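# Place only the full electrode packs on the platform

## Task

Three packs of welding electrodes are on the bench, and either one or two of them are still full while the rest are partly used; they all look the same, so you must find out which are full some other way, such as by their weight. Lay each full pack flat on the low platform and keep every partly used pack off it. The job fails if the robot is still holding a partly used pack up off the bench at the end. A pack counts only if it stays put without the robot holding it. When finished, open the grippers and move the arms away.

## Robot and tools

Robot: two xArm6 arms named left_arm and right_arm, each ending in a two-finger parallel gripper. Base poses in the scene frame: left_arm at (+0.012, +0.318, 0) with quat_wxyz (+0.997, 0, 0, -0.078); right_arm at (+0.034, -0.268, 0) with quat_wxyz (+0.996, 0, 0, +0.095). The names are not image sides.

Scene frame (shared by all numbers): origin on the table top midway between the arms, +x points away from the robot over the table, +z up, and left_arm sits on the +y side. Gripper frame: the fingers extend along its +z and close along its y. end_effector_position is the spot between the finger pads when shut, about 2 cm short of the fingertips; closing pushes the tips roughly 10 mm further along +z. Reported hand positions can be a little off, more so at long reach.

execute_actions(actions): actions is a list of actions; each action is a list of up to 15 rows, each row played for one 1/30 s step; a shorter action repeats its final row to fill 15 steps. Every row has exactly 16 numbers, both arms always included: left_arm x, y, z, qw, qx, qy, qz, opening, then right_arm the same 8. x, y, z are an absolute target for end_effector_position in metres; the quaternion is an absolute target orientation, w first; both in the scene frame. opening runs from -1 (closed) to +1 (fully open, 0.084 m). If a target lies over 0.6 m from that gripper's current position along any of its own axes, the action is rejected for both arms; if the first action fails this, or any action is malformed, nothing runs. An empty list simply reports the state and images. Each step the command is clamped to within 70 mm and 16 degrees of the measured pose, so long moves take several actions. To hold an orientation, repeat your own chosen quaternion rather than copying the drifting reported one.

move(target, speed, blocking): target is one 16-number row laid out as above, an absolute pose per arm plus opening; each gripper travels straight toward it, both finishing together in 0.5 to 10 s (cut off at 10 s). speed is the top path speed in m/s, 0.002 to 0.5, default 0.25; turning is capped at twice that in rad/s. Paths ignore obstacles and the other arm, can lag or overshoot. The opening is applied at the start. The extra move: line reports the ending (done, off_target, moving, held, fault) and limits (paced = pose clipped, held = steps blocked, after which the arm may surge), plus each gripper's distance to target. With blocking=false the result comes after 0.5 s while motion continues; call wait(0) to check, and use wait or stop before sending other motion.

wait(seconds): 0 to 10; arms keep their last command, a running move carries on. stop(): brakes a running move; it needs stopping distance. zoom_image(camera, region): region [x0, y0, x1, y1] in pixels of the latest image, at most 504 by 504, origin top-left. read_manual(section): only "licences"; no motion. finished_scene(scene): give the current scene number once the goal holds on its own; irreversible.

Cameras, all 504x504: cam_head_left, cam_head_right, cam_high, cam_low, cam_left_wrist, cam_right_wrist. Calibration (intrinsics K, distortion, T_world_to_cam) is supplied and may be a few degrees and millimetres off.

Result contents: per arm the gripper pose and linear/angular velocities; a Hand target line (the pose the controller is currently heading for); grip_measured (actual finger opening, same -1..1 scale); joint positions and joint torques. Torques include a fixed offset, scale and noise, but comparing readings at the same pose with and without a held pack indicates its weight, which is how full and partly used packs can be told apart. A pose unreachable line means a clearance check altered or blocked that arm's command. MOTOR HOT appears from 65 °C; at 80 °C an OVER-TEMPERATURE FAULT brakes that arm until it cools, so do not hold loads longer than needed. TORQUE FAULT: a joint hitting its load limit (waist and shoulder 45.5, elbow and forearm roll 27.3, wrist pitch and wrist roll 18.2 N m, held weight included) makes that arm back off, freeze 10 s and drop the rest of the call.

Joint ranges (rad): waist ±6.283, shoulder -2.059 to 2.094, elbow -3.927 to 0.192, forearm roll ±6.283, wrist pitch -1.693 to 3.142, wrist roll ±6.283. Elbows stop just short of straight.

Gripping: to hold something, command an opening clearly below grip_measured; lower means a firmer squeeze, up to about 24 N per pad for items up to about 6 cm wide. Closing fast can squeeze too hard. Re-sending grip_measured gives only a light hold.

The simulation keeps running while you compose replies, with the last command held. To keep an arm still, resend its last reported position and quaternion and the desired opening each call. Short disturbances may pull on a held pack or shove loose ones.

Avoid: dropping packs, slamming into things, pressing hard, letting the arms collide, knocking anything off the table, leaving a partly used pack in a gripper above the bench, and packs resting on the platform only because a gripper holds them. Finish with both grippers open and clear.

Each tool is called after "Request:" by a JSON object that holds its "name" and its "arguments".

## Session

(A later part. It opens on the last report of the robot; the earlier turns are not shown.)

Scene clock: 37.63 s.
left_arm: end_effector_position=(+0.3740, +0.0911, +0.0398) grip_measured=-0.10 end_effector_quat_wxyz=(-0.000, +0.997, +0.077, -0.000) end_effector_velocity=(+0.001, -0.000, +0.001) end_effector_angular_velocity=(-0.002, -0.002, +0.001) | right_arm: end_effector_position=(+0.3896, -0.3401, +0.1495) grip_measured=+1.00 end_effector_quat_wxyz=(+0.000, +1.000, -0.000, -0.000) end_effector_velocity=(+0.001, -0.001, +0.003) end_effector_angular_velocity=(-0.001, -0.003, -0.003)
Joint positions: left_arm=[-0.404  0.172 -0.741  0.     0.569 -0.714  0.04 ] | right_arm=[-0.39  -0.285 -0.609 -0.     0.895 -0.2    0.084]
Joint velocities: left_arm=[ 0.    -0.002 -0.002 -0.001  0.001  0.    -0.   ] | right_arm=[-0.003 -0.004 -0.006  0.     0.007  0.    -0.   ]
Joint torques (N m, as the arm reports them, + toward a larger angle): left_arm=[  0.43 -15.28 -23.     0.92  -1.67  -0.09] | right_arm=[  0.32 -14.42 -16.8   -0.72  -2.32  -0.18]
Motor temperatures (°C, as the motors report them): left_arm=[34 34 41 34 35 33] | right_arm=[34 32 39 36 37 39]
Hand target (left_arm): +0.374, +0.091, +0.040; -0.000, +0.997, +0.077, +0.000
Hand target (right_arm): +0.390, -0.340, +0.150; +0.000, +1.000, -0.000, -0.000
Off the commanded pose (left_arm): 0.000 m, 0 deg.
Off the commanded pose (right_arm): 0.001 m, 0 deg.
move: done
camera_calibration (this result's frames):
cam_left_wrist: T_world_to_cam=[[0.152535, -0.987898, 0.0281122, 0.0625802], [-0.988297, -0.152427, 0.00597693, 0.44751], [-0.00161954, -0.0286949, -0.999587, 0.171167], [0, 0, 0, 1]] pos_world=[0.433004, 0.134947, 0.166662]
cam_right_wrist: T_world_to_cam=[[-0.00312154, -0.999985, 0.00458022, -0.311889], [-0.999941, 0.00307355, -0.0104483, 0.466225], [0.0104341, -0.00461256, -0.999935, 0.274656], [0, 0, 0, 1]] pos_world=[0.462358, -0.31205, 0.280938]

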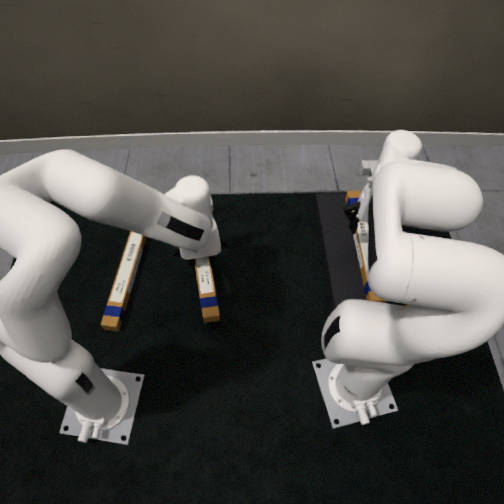

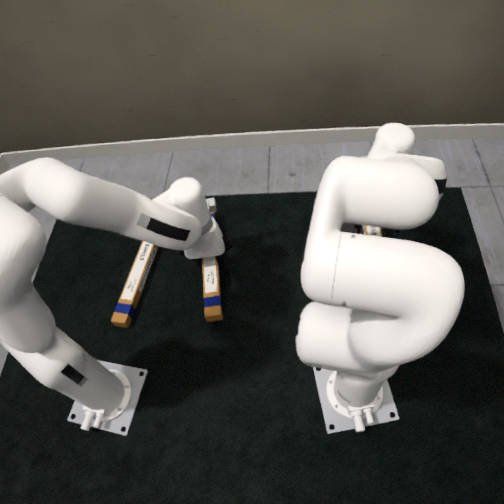

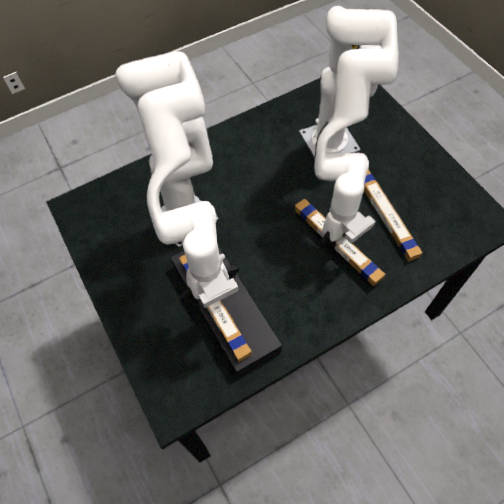

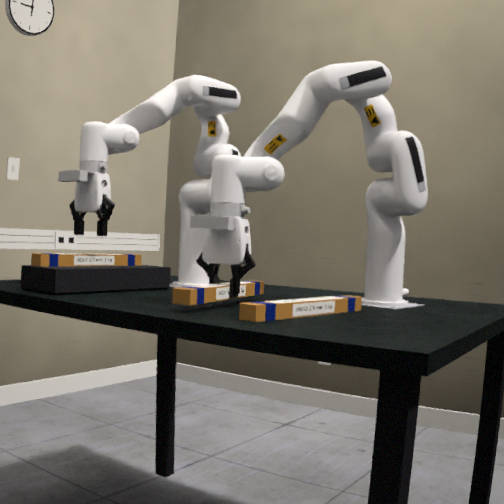

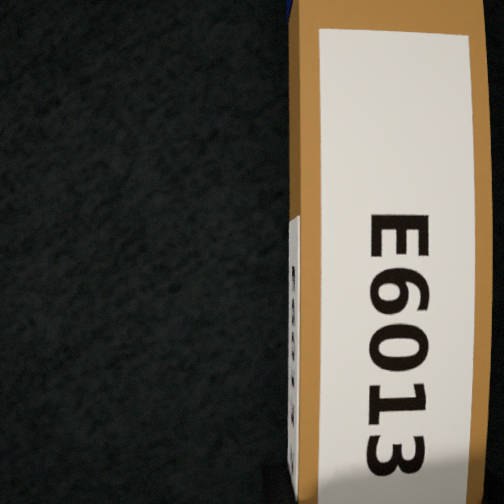

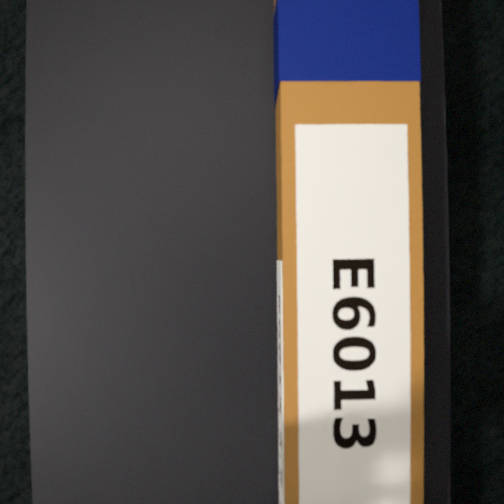

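Request:
{"name": "move", "arguments": {"target": [0.38,0.05,0.12,0,1,-0.006,0,-0.7,0.39,-0.34,0.2,0,1,0,0,1], "speed": 0.1}}

Request:
{"name": "execute_actions", "arguments": {"actions": []}}

Scene clock: 49.87 s.
left_arm: end_effector_position=(+0.3799, +0.0505, +0.1192) grip_measured=-0.10 end_effector_quat_wxyz=(-0.001, +1.000, -0.005, -0.000) end_effector_velocity=(+0.000, -0.001, +0.002) end_effector_angular_velocity=(+0.001, +0.004, -0.004) | right_arm: end_effector_position=(+0.3898, -0.3400, +0.1997) grip_measured=+1.00 end_effector_quat_wxyz=(+0.000, +1.000, -0.000, -0.000) end_effector_velocity=(+0.000, +0.001, +0.002) end_effector_angular_velocity=(+0.000, -0.000, +0.001)
Joint positions: left_arm=[-0.473  0.076 -0.9    0.001  0.825 -0.618  0.04 ] | right_arm=[-0.39  -0.357 -0.699 -0.     1.057 -0.2    0.084]
Joint velocities: left_arm=[-0.001  0.002 -0.008 -0.002  0.011  0.004 -0.   ] | right_arm=[ 0.001 -0.002 -0.004  0.     0.006  0.    -0.   ]
Joint torques (N m, as the arm reports them, + toward a larger angle): left_arm=[  0.25 -15.97 -27.18   1.06  -1.81  -0.27] | right_arm=[  0.23 -14.03 -17.51  -0.86  -2.23   0.01]
Motor temperatures (°C, as the motors report them): left_arm=[34 34 42 34 35 33] | right_arm=[34 32 39 36 37 39]
Hand target (left_arm): +0.380, +0.050, +0.120; -0.000, +1.000, -0.006, +0.000
Hand target (right_arm): +0.390, -0.340, +0.200; +0.000, +1.000, -0.000, -0.000
Off the commanded pose (left_arm): 0.001 m, 0 deg.
Off the commanded pose (right_arm): 0.000 m, 0 deg.
move: done
camera_calibration (this result's frames):
cam_left_wrist: T_world_to_cam=[[-0.0119191, -0.999561, 0.027122, 0.0825457], [-0.999907, 0.0120924, 0.00623571, 0.442813], [-0.00656095, -0.0270452, -0.999613, 0.251136], [0, 0, 0, 1]] pos_world=[0.445404, 0.0839468, 0.246039]
cam_right_wrist: T_world_to_cam=[[-0.00305908, -0.999985, 0.00449008, -0.312106], [-0.999937, 0.00301023, -0.0108452, 0.466948], [0.0108315, -0.00452297, -0.999931, 0.32468], [0, 0, 0, 1]] pos_world=[0.462447, -0.312038, 0.331124]

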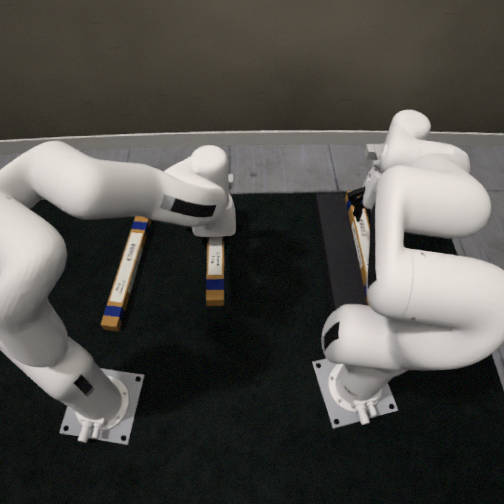

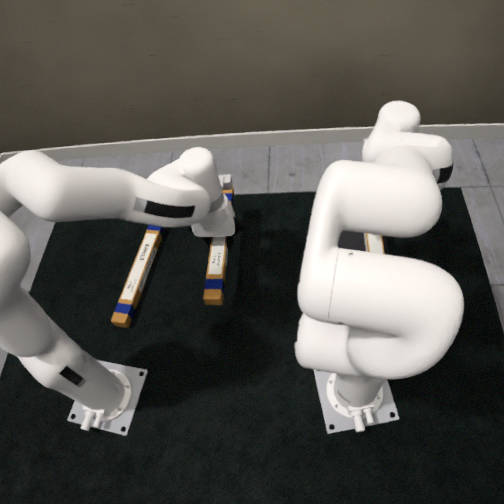

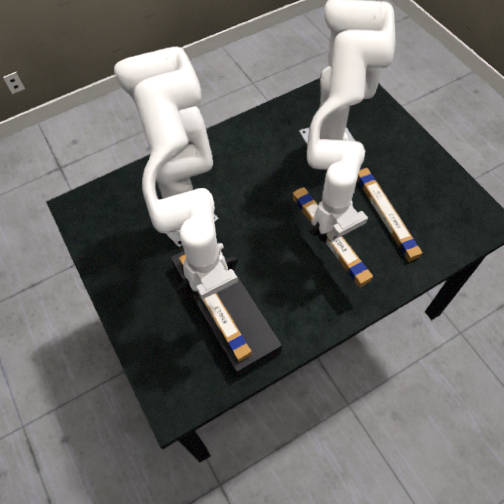

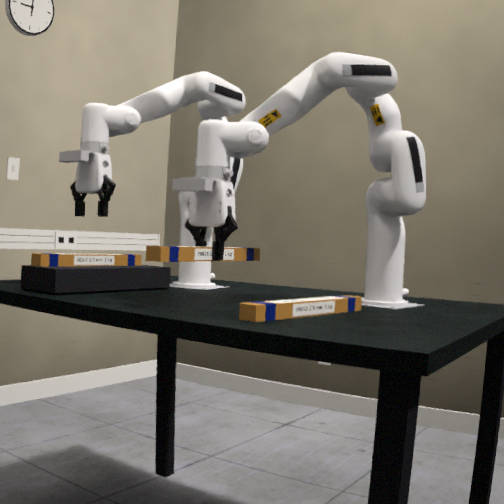

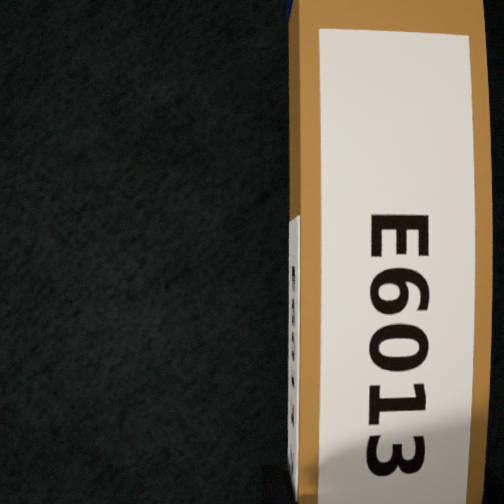

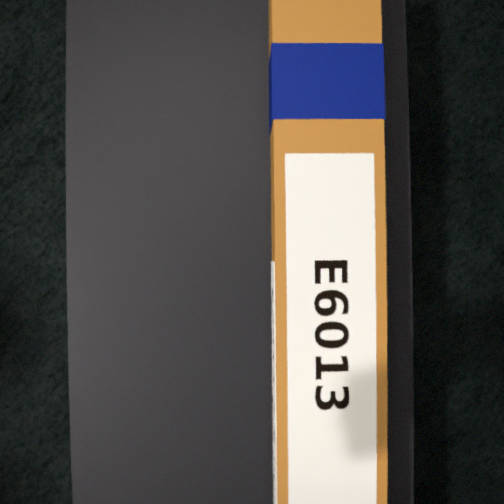

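Scene clock: 49.87 s.
left_arm: end_effector_position=(+0.3799, +0.0505, +0.1192) grip_measured=-0.10 end_effector_quat_wxyz=(-0.001, +1.000, -0.005, -0.000) end_effector_velocity=(+0.000, -0.001, +0.002) end_effector_angular_velocity=(+0.001, +0.004, -0.004) | right_arm: end_effector_position=(+0.3898, -0.3400, +0.1997) grip_measured=+1.00 end_effector_quat_wxyz=(+0.000, +1.000, -0.000, -0.000) end_effector_velocity=(+0.000, +0.001, +0.002) end_effector_angular_velocity=(+0.000, -0.000, +0.001)
Joint positions: left_arm=[-0.473  0.076 -0.9    0.001  0.825 -0.618  0.04 ] | right_arm=[-0.39  -0.357 -0.699 -0.     1.057 -0.2    0.084]
Joint velocities: left_arm=[-0.001  0.002 -0.008 -0.002  0.011  0.004 -0.   ] | right_arm=[ 0.001 -0.002 -0.004  0.     0.006  0.    -0.   ]
Joint torques (N m, as the arm reports them, + toward a larger angle): left_arm=[  0.25 -15.97 -27.18   1.06  -1.81  -0.27] | right_arm=[  0.23 -14.03 -17.51  -0.86  -2.23   0.01]
Motor temperatures (°C, as the motors report them): left_arm=[34 34 42 34 35 33] | right_arm=[34 32 39 36 37 39]
Hand target (left_arm): +0.380, +0.050, +0.120; -0.000, +1.000, -0.006, +0.000
Hand target (right_arm): +0.390, -0.340, +0.200; +0.000, +1.000, -0.000, -0.000
Off the commanded pose (left_arm): 0.001 m, 0 deg.
Off the commanded pose (right_arm): 0.000 m, 0 deg.
camera_calibration (this result's frames):
cam_left_wrist: T_world_to_cam=[[-0.0119191, -0.999561, 0.027122, 0.0825457], [-0.999907, 0.0120924, 0.00623571, 0.442813], [-0.00656095, -0.0270452, -0.999613, 0.251136], [0, 0, 0, 1]] pos_world=[0.445404, 0.0839468, 0.246039]
cam_right_wrist: T_world_to_cam=[[-0.00305908, -0.999985, 0.00449008, -0.312106], [-0.999937, 0.00301023, -0.0108452, 0.466948], [0.0108315, -0.00452297, -0.999931, 0.32468], [0, 0, 0, 1]] pos_world=[0.462447, -0.312038, 0.331124]

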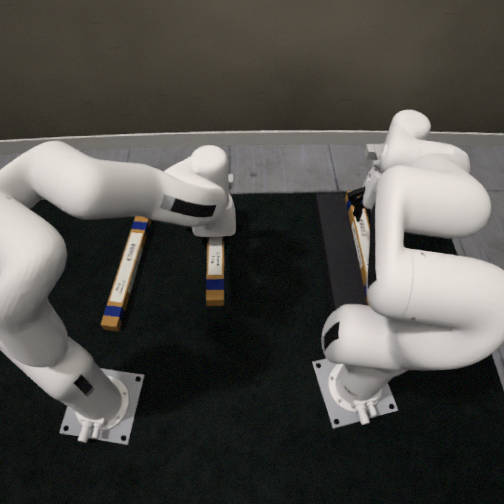

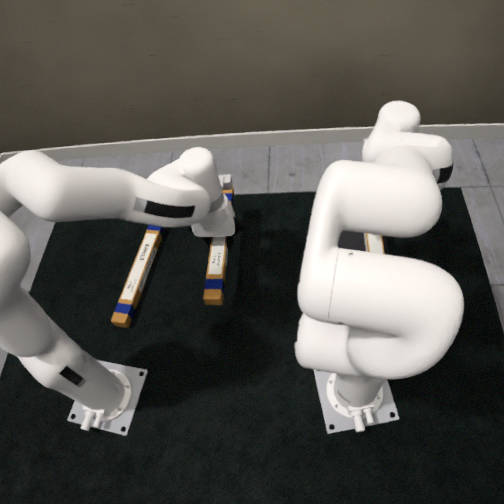

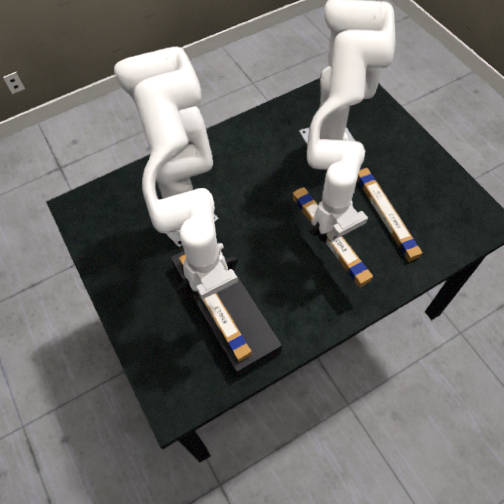

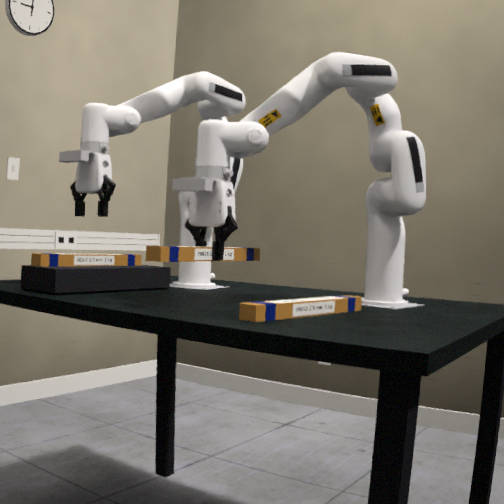

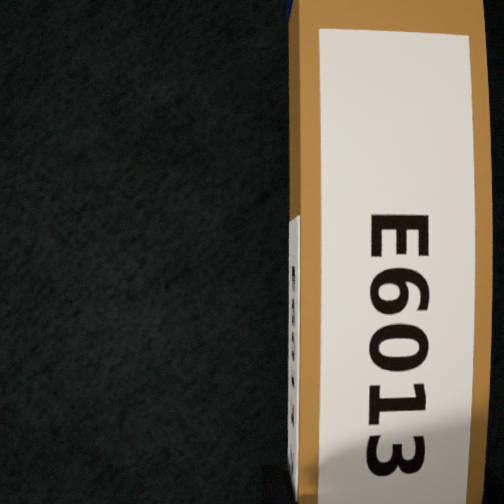

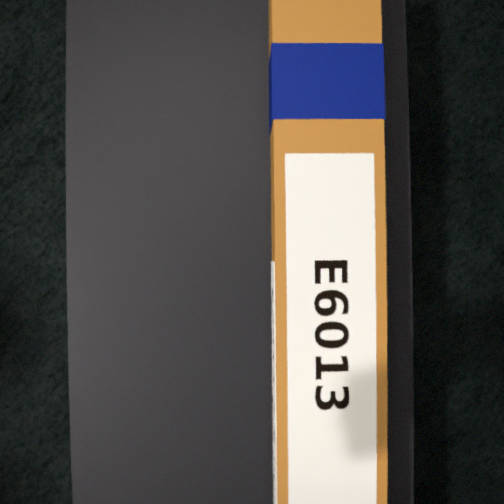

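Close to full; hand it to the right arm for a direct comparison.

Request:
{"name": "move", "arguments": {"target": [0.382,-0.05,0.045,0,1,0,0,-0.7,0.39,-0.34,0.2,0,1,0,0,1], "speed": 0.12}}

Request:
{"name": "move", "arguments": {"target": [0.382,-0.05,0.0235,0,1,0,0,-0.7,0.39,-0.34,0.2,0,1,0,0,1], "speed": 0.03}}

Request:
{"name": "move", "arguments": {"target": [0.382,-0.05,0.0235,0,1,0,0,1,0.39,-0.34,0.2,0,1,0,0,1]}}

Request:
{"name": "move", "arguments": {"target": [0.382,-0.05,0.1,0,1,0,0,1,0.39,-0.34,0.2,0,1,0,0,1], "speed": 0.15}}

Request:
{"name": "move", "arguments": {"target": [0.36,0.25,0.18,0,1,0,0,1,0.39,-0.05,0.11,0,1,0,0,1], "speed": 0.2}}

Scene clock: 59.57 s.
left_arm: end_effector_position=(+0.3820, -0.0498, +0.0452) grip_measured=-0.10 end_effector_quat_wxyz=(+0.000, +1.000, -0.000, +0.000) end_effector_velocity=(-0.002, -0.000, -0.003) end_effector_angular_velocity=(+0.006, +0.005, -0.003) | right_arm: end_effector_position=(+0.3900, -0.3400, +0.2000) grip_measured=+1.00 end_effector_quat_wxyz=(+0.000, +1.000, -0.000, +0.000) end_effector_velocity=(+0.000, -0.000, +0.000) end_effector_angular_velocity=(+0.000, -0.000, -0.002)
Joint positions: left_arm=[-0.626  0.414 -1.124  0.     0.709 -0.782  0.04 ] | right_arm=[-0.39  -0.357 -0.7    0.     1.057 -0.2    0.084]
Joint velocities: left_arm=[-0.003  0.008 -0.002  0.001  0.001 -0.001 -0.   ] | right_arm=[-0.001 -0.     0.     0.    -0.     0.001 -0.   ]
Joint torques (N m, as the arm reports them, + toward a larger angle): left_arm=[  0.22 -20.35 -25.28   1.11  -1.61  -0.16] | right_arm=[  0.19 -13.66 -17.83  -0.88  -2.3   -0.1 ]
Motor temperatures (°C, as the motors report them): left_arm=[34 34 42 34 35 33] | right_arm=[34 32 39 36 37 39]
Hand target (left_arm): +0.382, -0.050, +0.045; +0.000, +1.000, -0.000, +0.000
Hand target (right_arm): +0.390, -0.340, +0.200; +0.000, +1.000, -0.000, +0.000
Off the commanded pose (left_arm): 0.000 m, 0 deg.
Off the commanded pose (right_arm): 0.000 m, 0 deg.
move: done
camera_calibration (this result's frames):
cam_left_wrist: T_world_to_cam=[[-0.00109698, -0.999581, 0.0289289, -0.0199393], [-0.999986, 0.00124387, 0.00506, 0.446165], [-0.00509386, -0.028923, -0.999569, 0.173854], [0, 0, 0, 1]] pos_world=[0.447023, -0.0154575, 0.172098]
cam_right_wrist: T_world_to_cam=[[-0.00272902, -0.999987, 0.00435246, -0.312174], [-0.999933, 0.00267972, -0.0112924, 0.467171], [0.0112806, -0.00438299, -0.999927, 0.324861], [0, 0, 0, 1]] pos_world=[0.462623, -0.311998, 0.331472]

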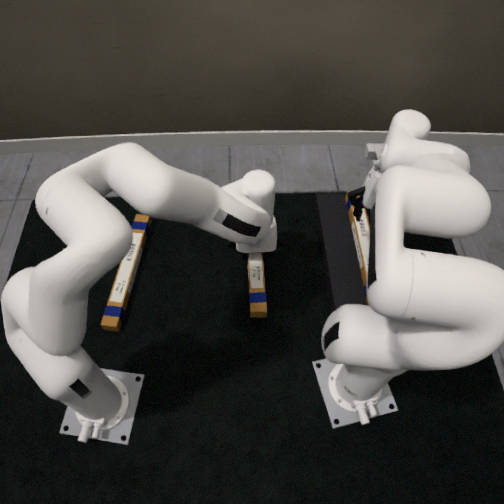

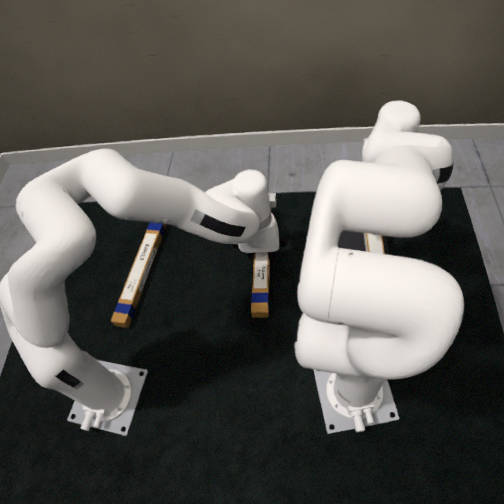

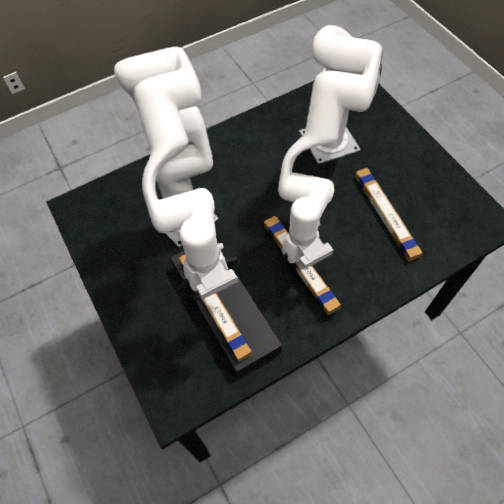

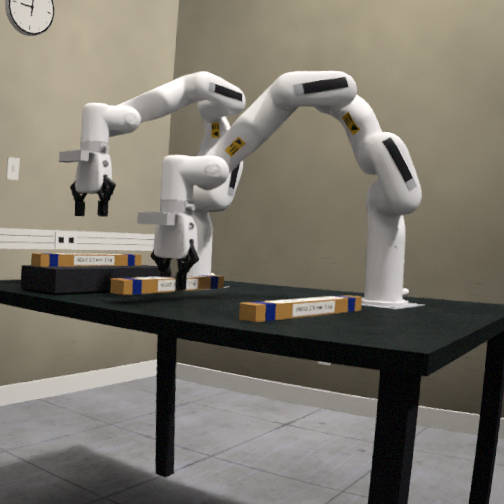

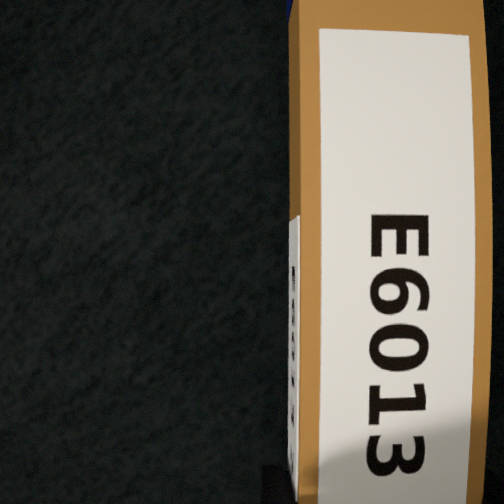

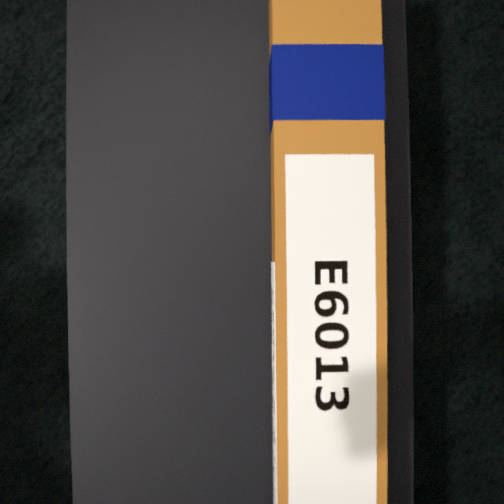

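Scene clock: 60.60 s.
left_arm: end_effector_position=(+0.3822, -0.0502, +0.0241) grip_measured=-0.10 end_effector_quat_wxyz=(+0.000, +1.000, -0.000, +0.000) end_effector_velocity=(+0.001, -0.000, -0.000) end_effector_angular_velocity=(-0.002, -0.002, +0.001) | right_arm: end_effector_position=(+0.3900, -0.3400, +0.2000) grip_measured=+1.00 end_effector_quat_wxyz=(-0.000, +1.000, -0.000, +0.000) end_effector_velocity=(+0.001, +0.001, +0.000) end_effector_angular_velocity=(-0.000, -0.001, +0.002)
Joint positions: left_arm=[-0.626  0.46  -1.121 -0.     0.66  -0.782  0.04 ] | right_arm=[-0.39  -0.357 -0.7    0.     1.057 -0.2    0.084]
Joint velocities: left_arm=[ 0.001  0.001 -0.    -0.001 -0.003  0.001 -0.   ] | right_arm=[ 0.002  0.    -0.001  0.    -0.001 -0.     0.   ]
Joint torques (N m, as the arm reports them, + toward a larger angle): left_arm=[  0.39 -19.74 -23.78   0.93  -1.48  -0.15] | right_arm=[  0.02 -13.87 -17.57  -0.88  -2.31  -0.02]
Motor temperatures (°C, as the motors report them): left_arm=[34 34 42 34 35 33] | right_arm=[34 32 39 36 37 39]
Hand target (left_arm): +0.382, -0.050, +0.024; +0.000, +1.000, -0.000, -0.000
Hand target (right_arm): +0.390, -0.340, +0.200; -0.000, +1.000, +0.000, +0.000
Off the commanded pose (left_arm): 0.001 m, 0 deg.
Off the commanded pose (right_arm): 0.000 m, 0 deg.
move: done
camera_calibration (this result's frames):
cam_left_wrist: T_world_to_cam=[[-0.0011351, -0.999572, 0.0292204, -0.0197172], [-0.999986, 0.0012861, 0.00514923, 0.446426], [-0.00518461, -0.0292141, -0.99956, 0.152732], [0, 0, 0, 1]] pos_world=[0.447189, -0.015821, 0.150943]
cam_right_wrist: T_world_to_cam=[[-0.00272678, -0.999987, 0.00435035, -0.312174], [-0.999933, 0.00267751, -0.0112923, 0.467171], [0.0112805, -0.00438085, -0.999927, 0.324862], [0, 0, 0, 1]] pos_world=[0.462624, -0.311997, 0.331471]

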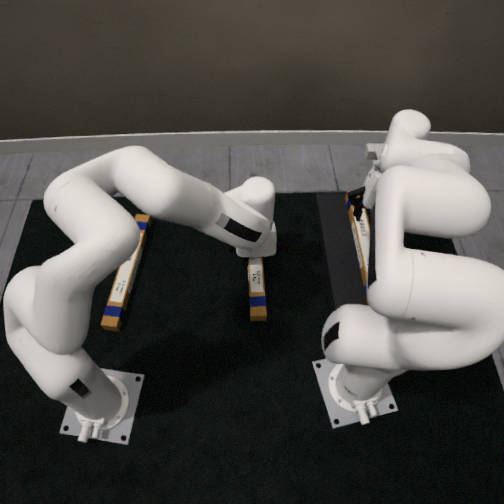

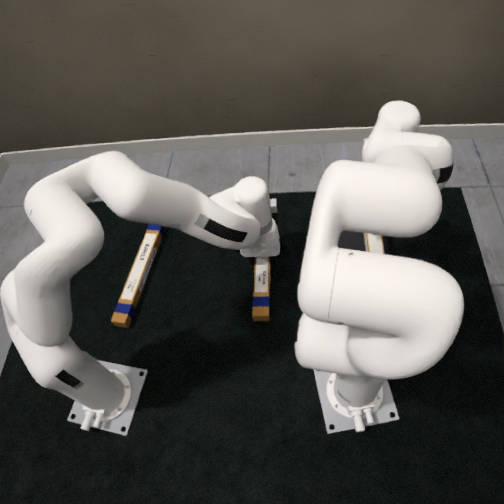

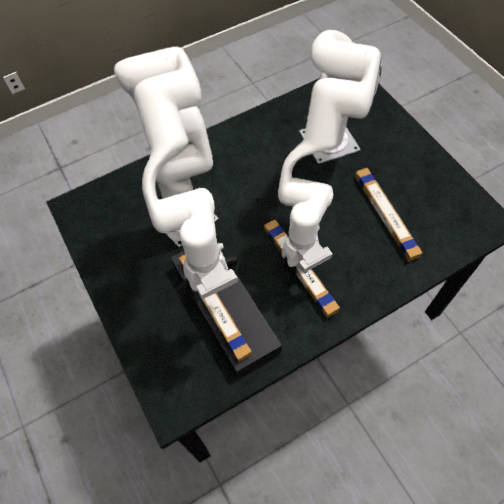

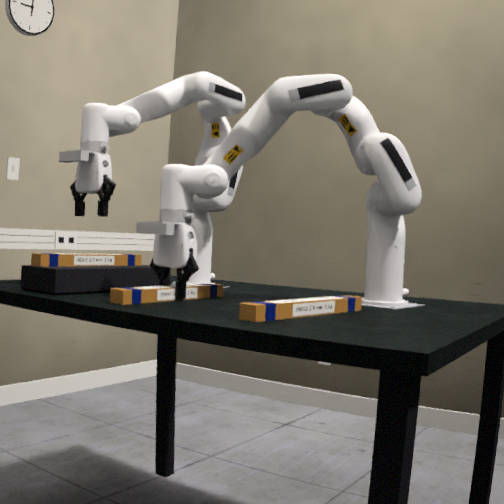

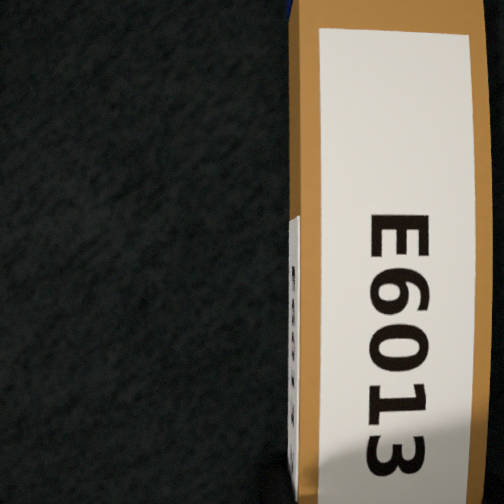

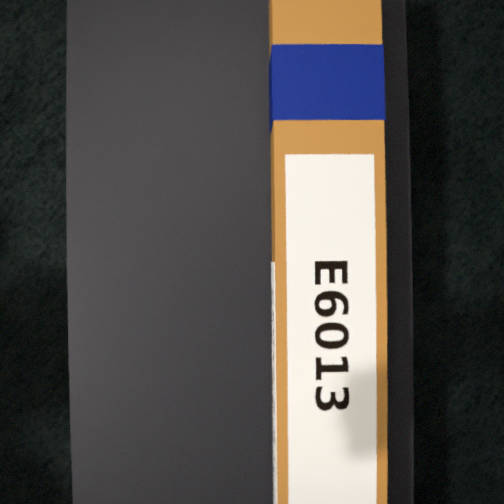

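Scene clock: 61.30 s.
left_arm: end_effector_position=(+0.3820, -0.0500, +0.0236) grip_measured=+1.00 end_effector_quat_wxyz=(+0.000, +1.000, -0.000, +0.000) end_effector_velocity=(+0.001, +0.001, -0.000) end_effector_angular_velocity=(+0.001, +0.000, +0.002) | right_arm: end_effector_position=(+0.3900, -0.3400, +0.2000) grip_measured=+1.00 end_effector_quat_wxyz=(+0.000, +1.000, -0.000, +0.000) end_effector_velocity=(-0.000, -0.000, -0.000) end_effector_angular_velocity=(-0.000, +0.000, -0.001)
Joint positions: left_arm=[-0.626  0.461 -1.121 -0.     0.66  -0.782  0.084] | right_arm=[-0.39  -0.357 -0.7    0.     1.057 -0.2    0.084]
Joint velocities: left_arm=[ 0.002  0.     0.     0.    -0.    -0.    -0.   ] | right_arm=[-0.001 -0.     0.001 -0.    -0.001 -0.    -0.   ]
Joint torques (N m, as the arm reports them, + toward a larger angle): left_arm=[  0.49 -17.34 -20.48   1.02  -0.97  -0.15] | right_arm=[ -0.04 -13.64 -17.58  -0.92  -2.4   -0.04]
Motor temperatures (°C, as the motors report them): left_arm=[34 34 42 34 35 33] | right_arm=[34 32 39 36 37 39]
Hand target (left_arm): +0.382, -0.050, +0.024; +0.000, +1.000, -0.000, -0.000
Hand target (right_arm): +0.390, -0.340, +0.200; -0.000, +1.000, +0.000, +0.000
Off the commanded pose (left_arm): 0.000 m, 0 deg.
Off the commanded pose (right_arm): 0.000 m, 0 deg.
move: done
camera_calibration (this result's frames):
cam_left_wrist: T_world_to_cam=[[-0.00105079, -0.999592, 0.0285541, -0.0195211], [-0.999983, 0.00121362, 0.00568584, 0.446249], [-0.00571817, -0.0285476, -0.999576, 0.152446], [0, 0, 0, 1]] pos_world=[0.447093, -0.0157027, 0.150401]
cam_right_wrist: T_world_to_cam=[[-0.0027268, -0.999987, 0.00435041, -0.312174], [-0.999933, 0.00267752, -0.0112923, 0.467171], [0.0112805, -0.00438091, -0.999927, 0.324861], [0, 0, 0, 1]] pos_world=[0.462624, -0.311997, 0.331471]

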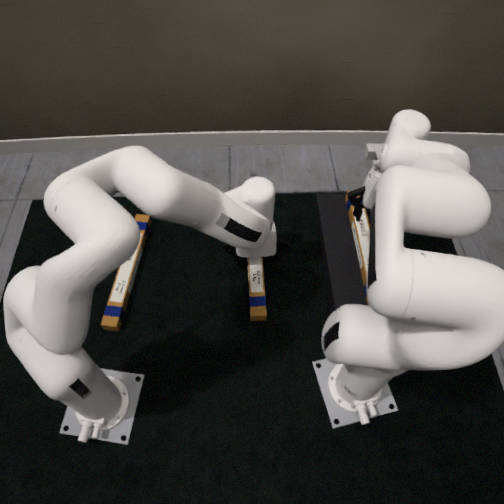

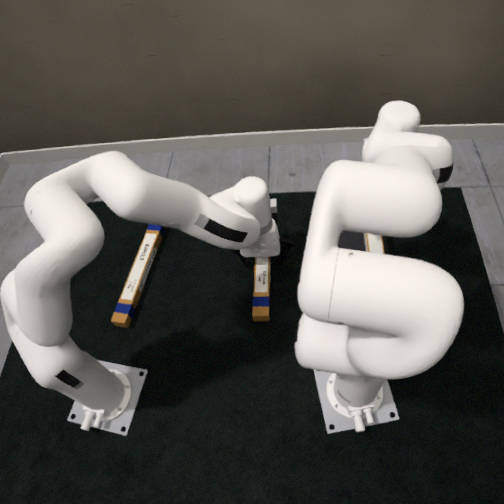

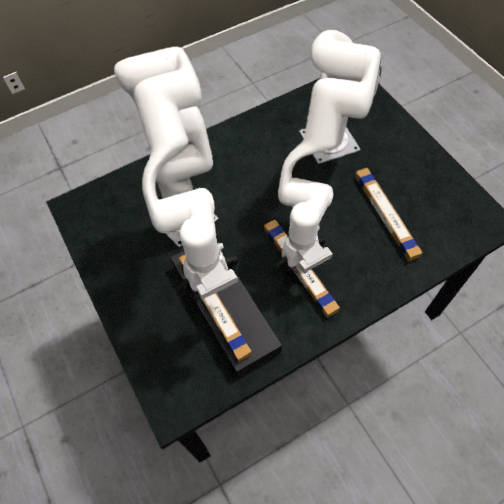

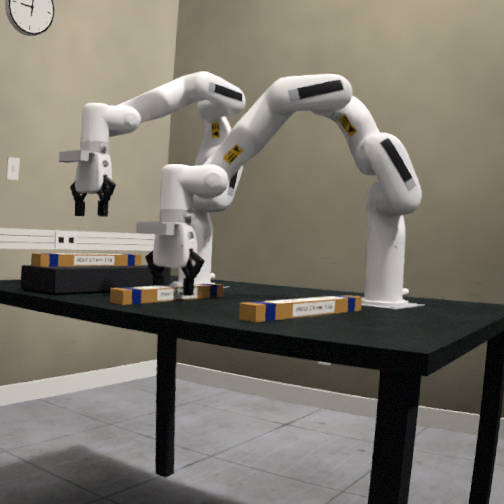

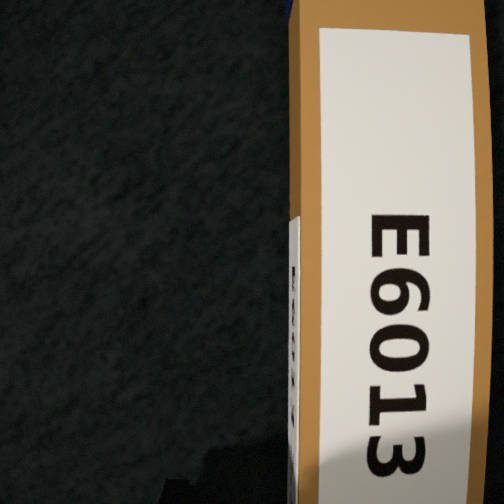

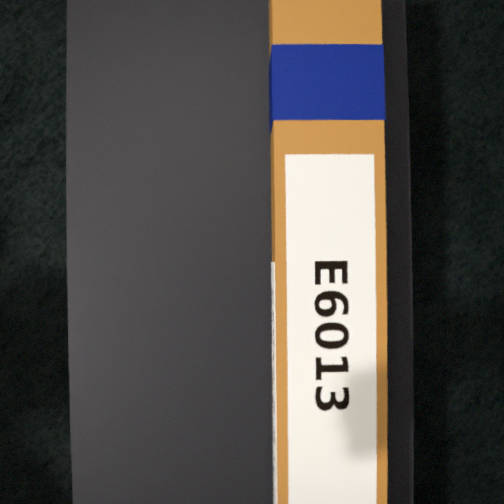

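Scene clock: 62.30 s.
left_arm: end_effector_position=(+0.3820, -0.0498, +0.0993) grip_measured=+1.00 end_effector_quat_wxyz=(-0.001, +1.000, +0.000, -0.000) end_effector_velocity=(+0.002, -0.001, +0.005) end_effector_angular_velocity=(-0.004, -0.005, -0.001) | right_arm: end_effector_position=(+0.3900, -0.3400, +0.2000) grip_measured=+1.00 end_effector_quat_wxyz=(+0.000, +1.000, +0.000, -0.000) end_effector_velocity=(-0.000, +0.000, -0.000) end_effector_angular_velocity=(+0.000, +0.000, -0.001)
Joint positions: left_arm=[-0.626  0.314 -1.156  0.001  0.843 -0.783  0.084] | right_arm=[-0.39  -0.357 -0.7    0.     1.057 -0.2    0.084]
Joint velocities: left_arm=[ 0.    -0.006 -0.005  0.001  0.005  0.     0.   ] | right_arm=[-0.     0.     0.     0.     0.     0.001 -0.   ]
Joint torques (N m, as the arm reports them, + toward a larger angle): left_arm=[  0.48 -16.8  -22.48   1.05  -0.92  -0.14] | right_arm=[ -0.09 -13.74 -17.69  -0.88  -2.28  -0.14]
Motor temperatures (°C, as the motors report them): left_arm=[34 34 42 34 35 33] | right_arm=[34 32 39 36 37 39]
Hand target (left_arm): +0.382, -0.050, +0.100; -0.000, +1.000, +0.000, +0.000
Hand target (right_arm): +0.390, -0.340, +0.200; -0.000, +1.000, +0.000, +0.000
Off the commanded pose (left_arm): 0.001 m, 0 deg.
Off the commanded pose (right_arm): 0.000 m, 0 deg.
move: done
camera_calibration (this result's frames):
cam_left_wrist: T_world_to_cam=[[-0.000658735, -0.999625, 0.0273649, -0.0214706], [-0.99998, 0.000831312, 0.00629561, 0.445672], [-0.006316, -0.0273602, -0.999606, 0.228437], [0, 0, 0, 1]] pos_world=[0.447092, -0.0155829, 0.226129]
cam_right_wrist: T_world_to_cam=[[-0.00272659, -0.999987, 0.00435043, -0.312174], [-0.999933, 0.00267732, -0.011292, 0.467171], [0.0112802, -0.00438093, -0.999927, 0.324862], [0, 0, 0, 1]] pos_world=[0.462624, -0.311997, 0.331471]

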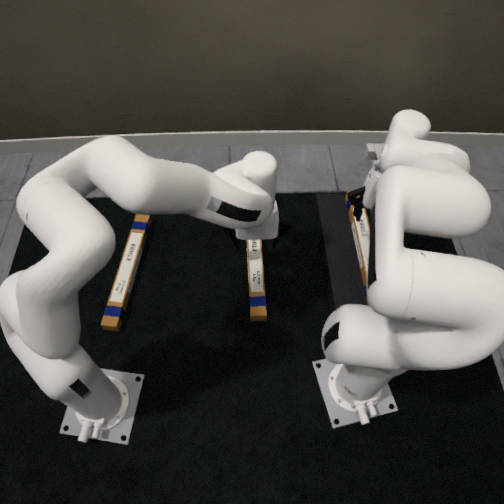

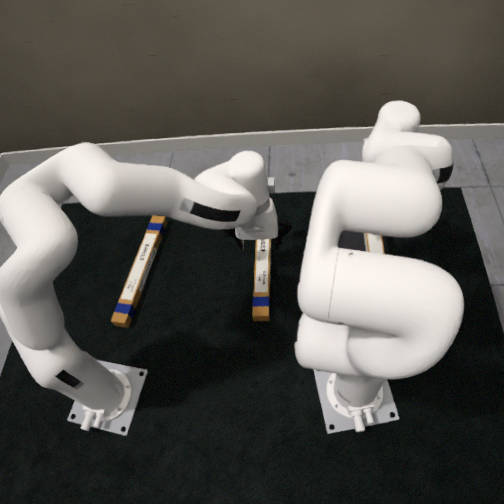

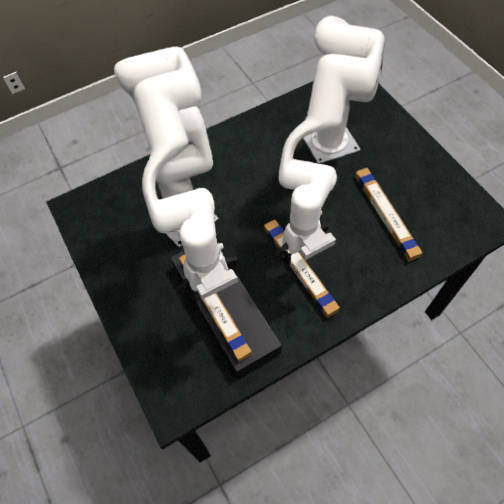

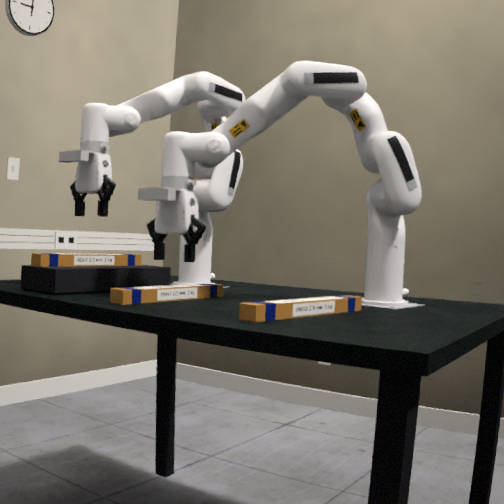

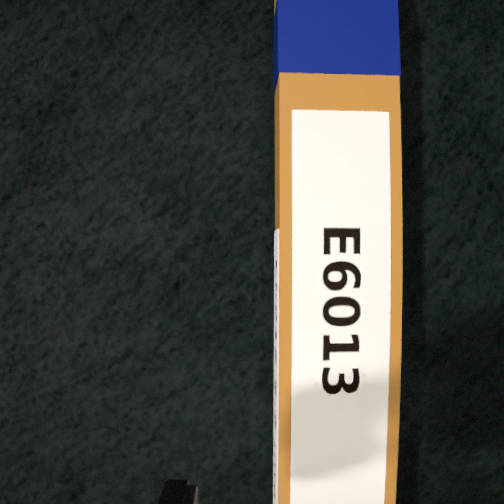

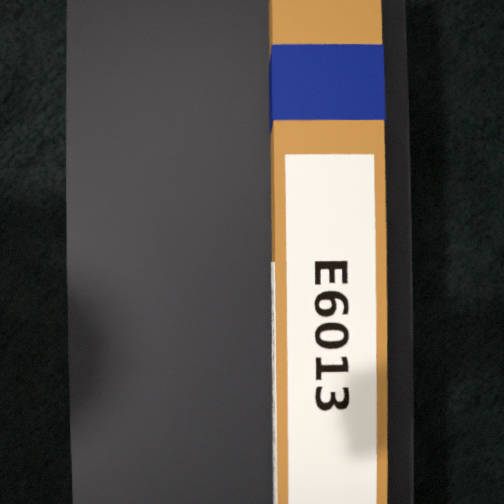

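Scene clock: 64.43 s.
left_arm: end_effector_position=(+0.3599, +0.2496, +0.1801) grip_measured=+1.00 end_effector_quat_wxyz=(+0.000, +1.000, +0.000, -0.001) end_effector_velocity=(-0.000, +0.001, +0.001) end_effector_angular_velocity=(-0.002, -0.000, -0.001) | right_arm: end_effector_position=(+0.3914, -0.0496, +0.1103) grip_measured=+1.00 end_effector_quat_wxyz=(-0.002, +1.000, +0.000, +0.001) end_effector_velocity=(-0.000, +0.002, -0.001) end_effector_angular_velocity=(-0.001, +0.001, +0.000)
Joint positions: left_arm=[-0.037 -0.363 -0.636 -0.001  1.001 -0.193  0.084] | right_arm=[ 0.358 -0.022 -0.751  0.003  0.77   0.545  0.084]
Joint velocities: left_arm=[ 0.004 -0.003 -0.    -0.002  0.002  0.006 -0.   ] | right_arm=[ 0.004  0.006 -0.003 -0.001 -0.001  0.004  0.   ]
Joint torques (N m, as the arm reports them, + toward a larger angle): left_arm=[  0.39  -7.15 -23.83   1.    -0.96  -0.31] | right_arm=[  0.16 -19.48 -16.    -0.82  -2.3   -0.07]
Motor temperatures (°C, as the motors report them): left_arm=[34 34 42 34 35 33] | right_arm=[34 32 39 36 37 39]
Hand target (left_arm): +0.360, +0.250, +0.180; +0.000, +1.000, +0.000, -0.001
Hand target (right_arm): +0.391, -0.049, +0.110; -0.002, +1.000, +0.000, +0.000
Off the commanded pose (left_arm): 0.000 m, 0 deg.
Off the commanded pose (right_arm): 0.001 m, 0 deg.
move: done
camera_calibration (this result's frames):
cam_left_wrist: T_world_to_cam=[[-0.00090579, -0.999587, 0.0287112, 0.275446], [-0.999968, 0.0011346, 0.00795416, 0.422482], [-0.00798345, -0.0287031, -0.999556, 0.318149], [0, 0, 0, 1]] pos_world=[0.425258, 0.283985, 0.306738]
cam_right_wrist: T_world_to_cam=[[-0.00252887, -0.999996, 0.000941361, -0.021076], [-0.999921, 0.00251706, -0.0123483, 0.4669], [0.0123459, -0.000972514, -0.999923, 0.236148], [0, 0, 0, 1]] pos_world=[0.463894, -0.0220214, 0.241915]

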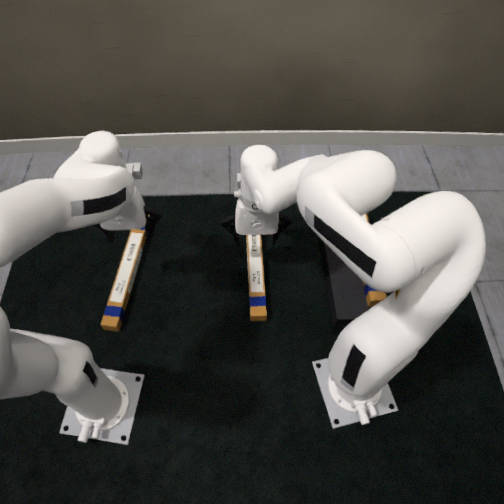

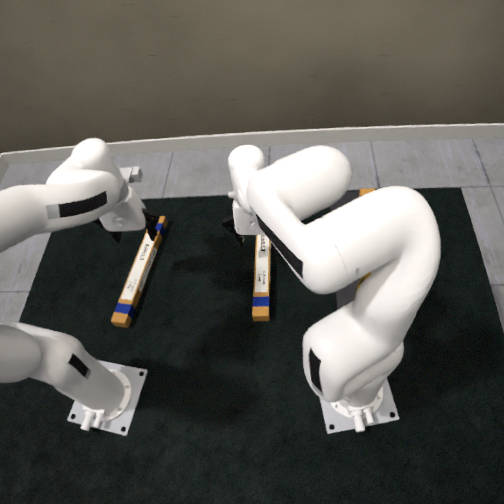

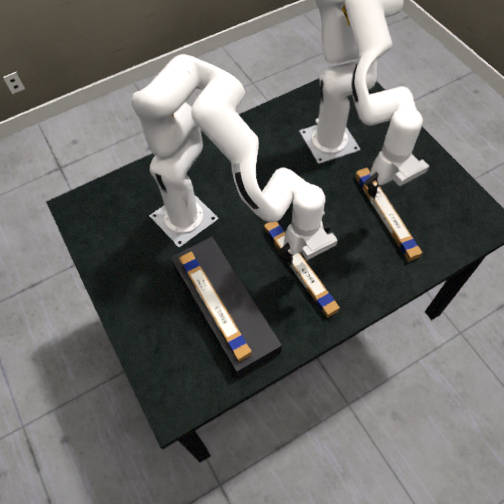

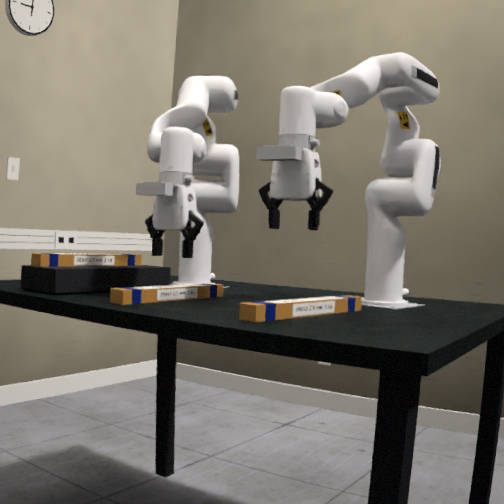

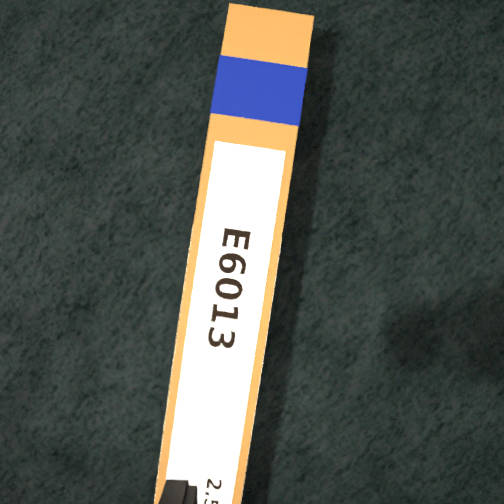

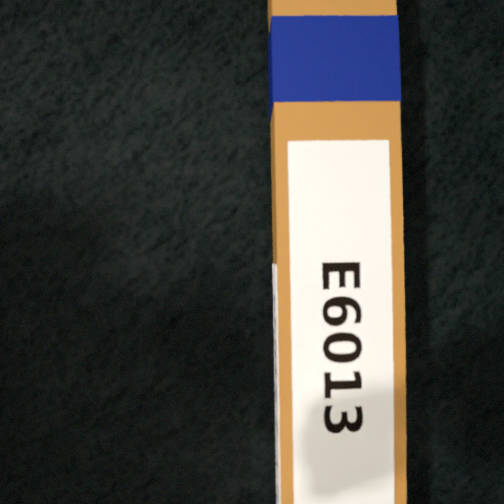

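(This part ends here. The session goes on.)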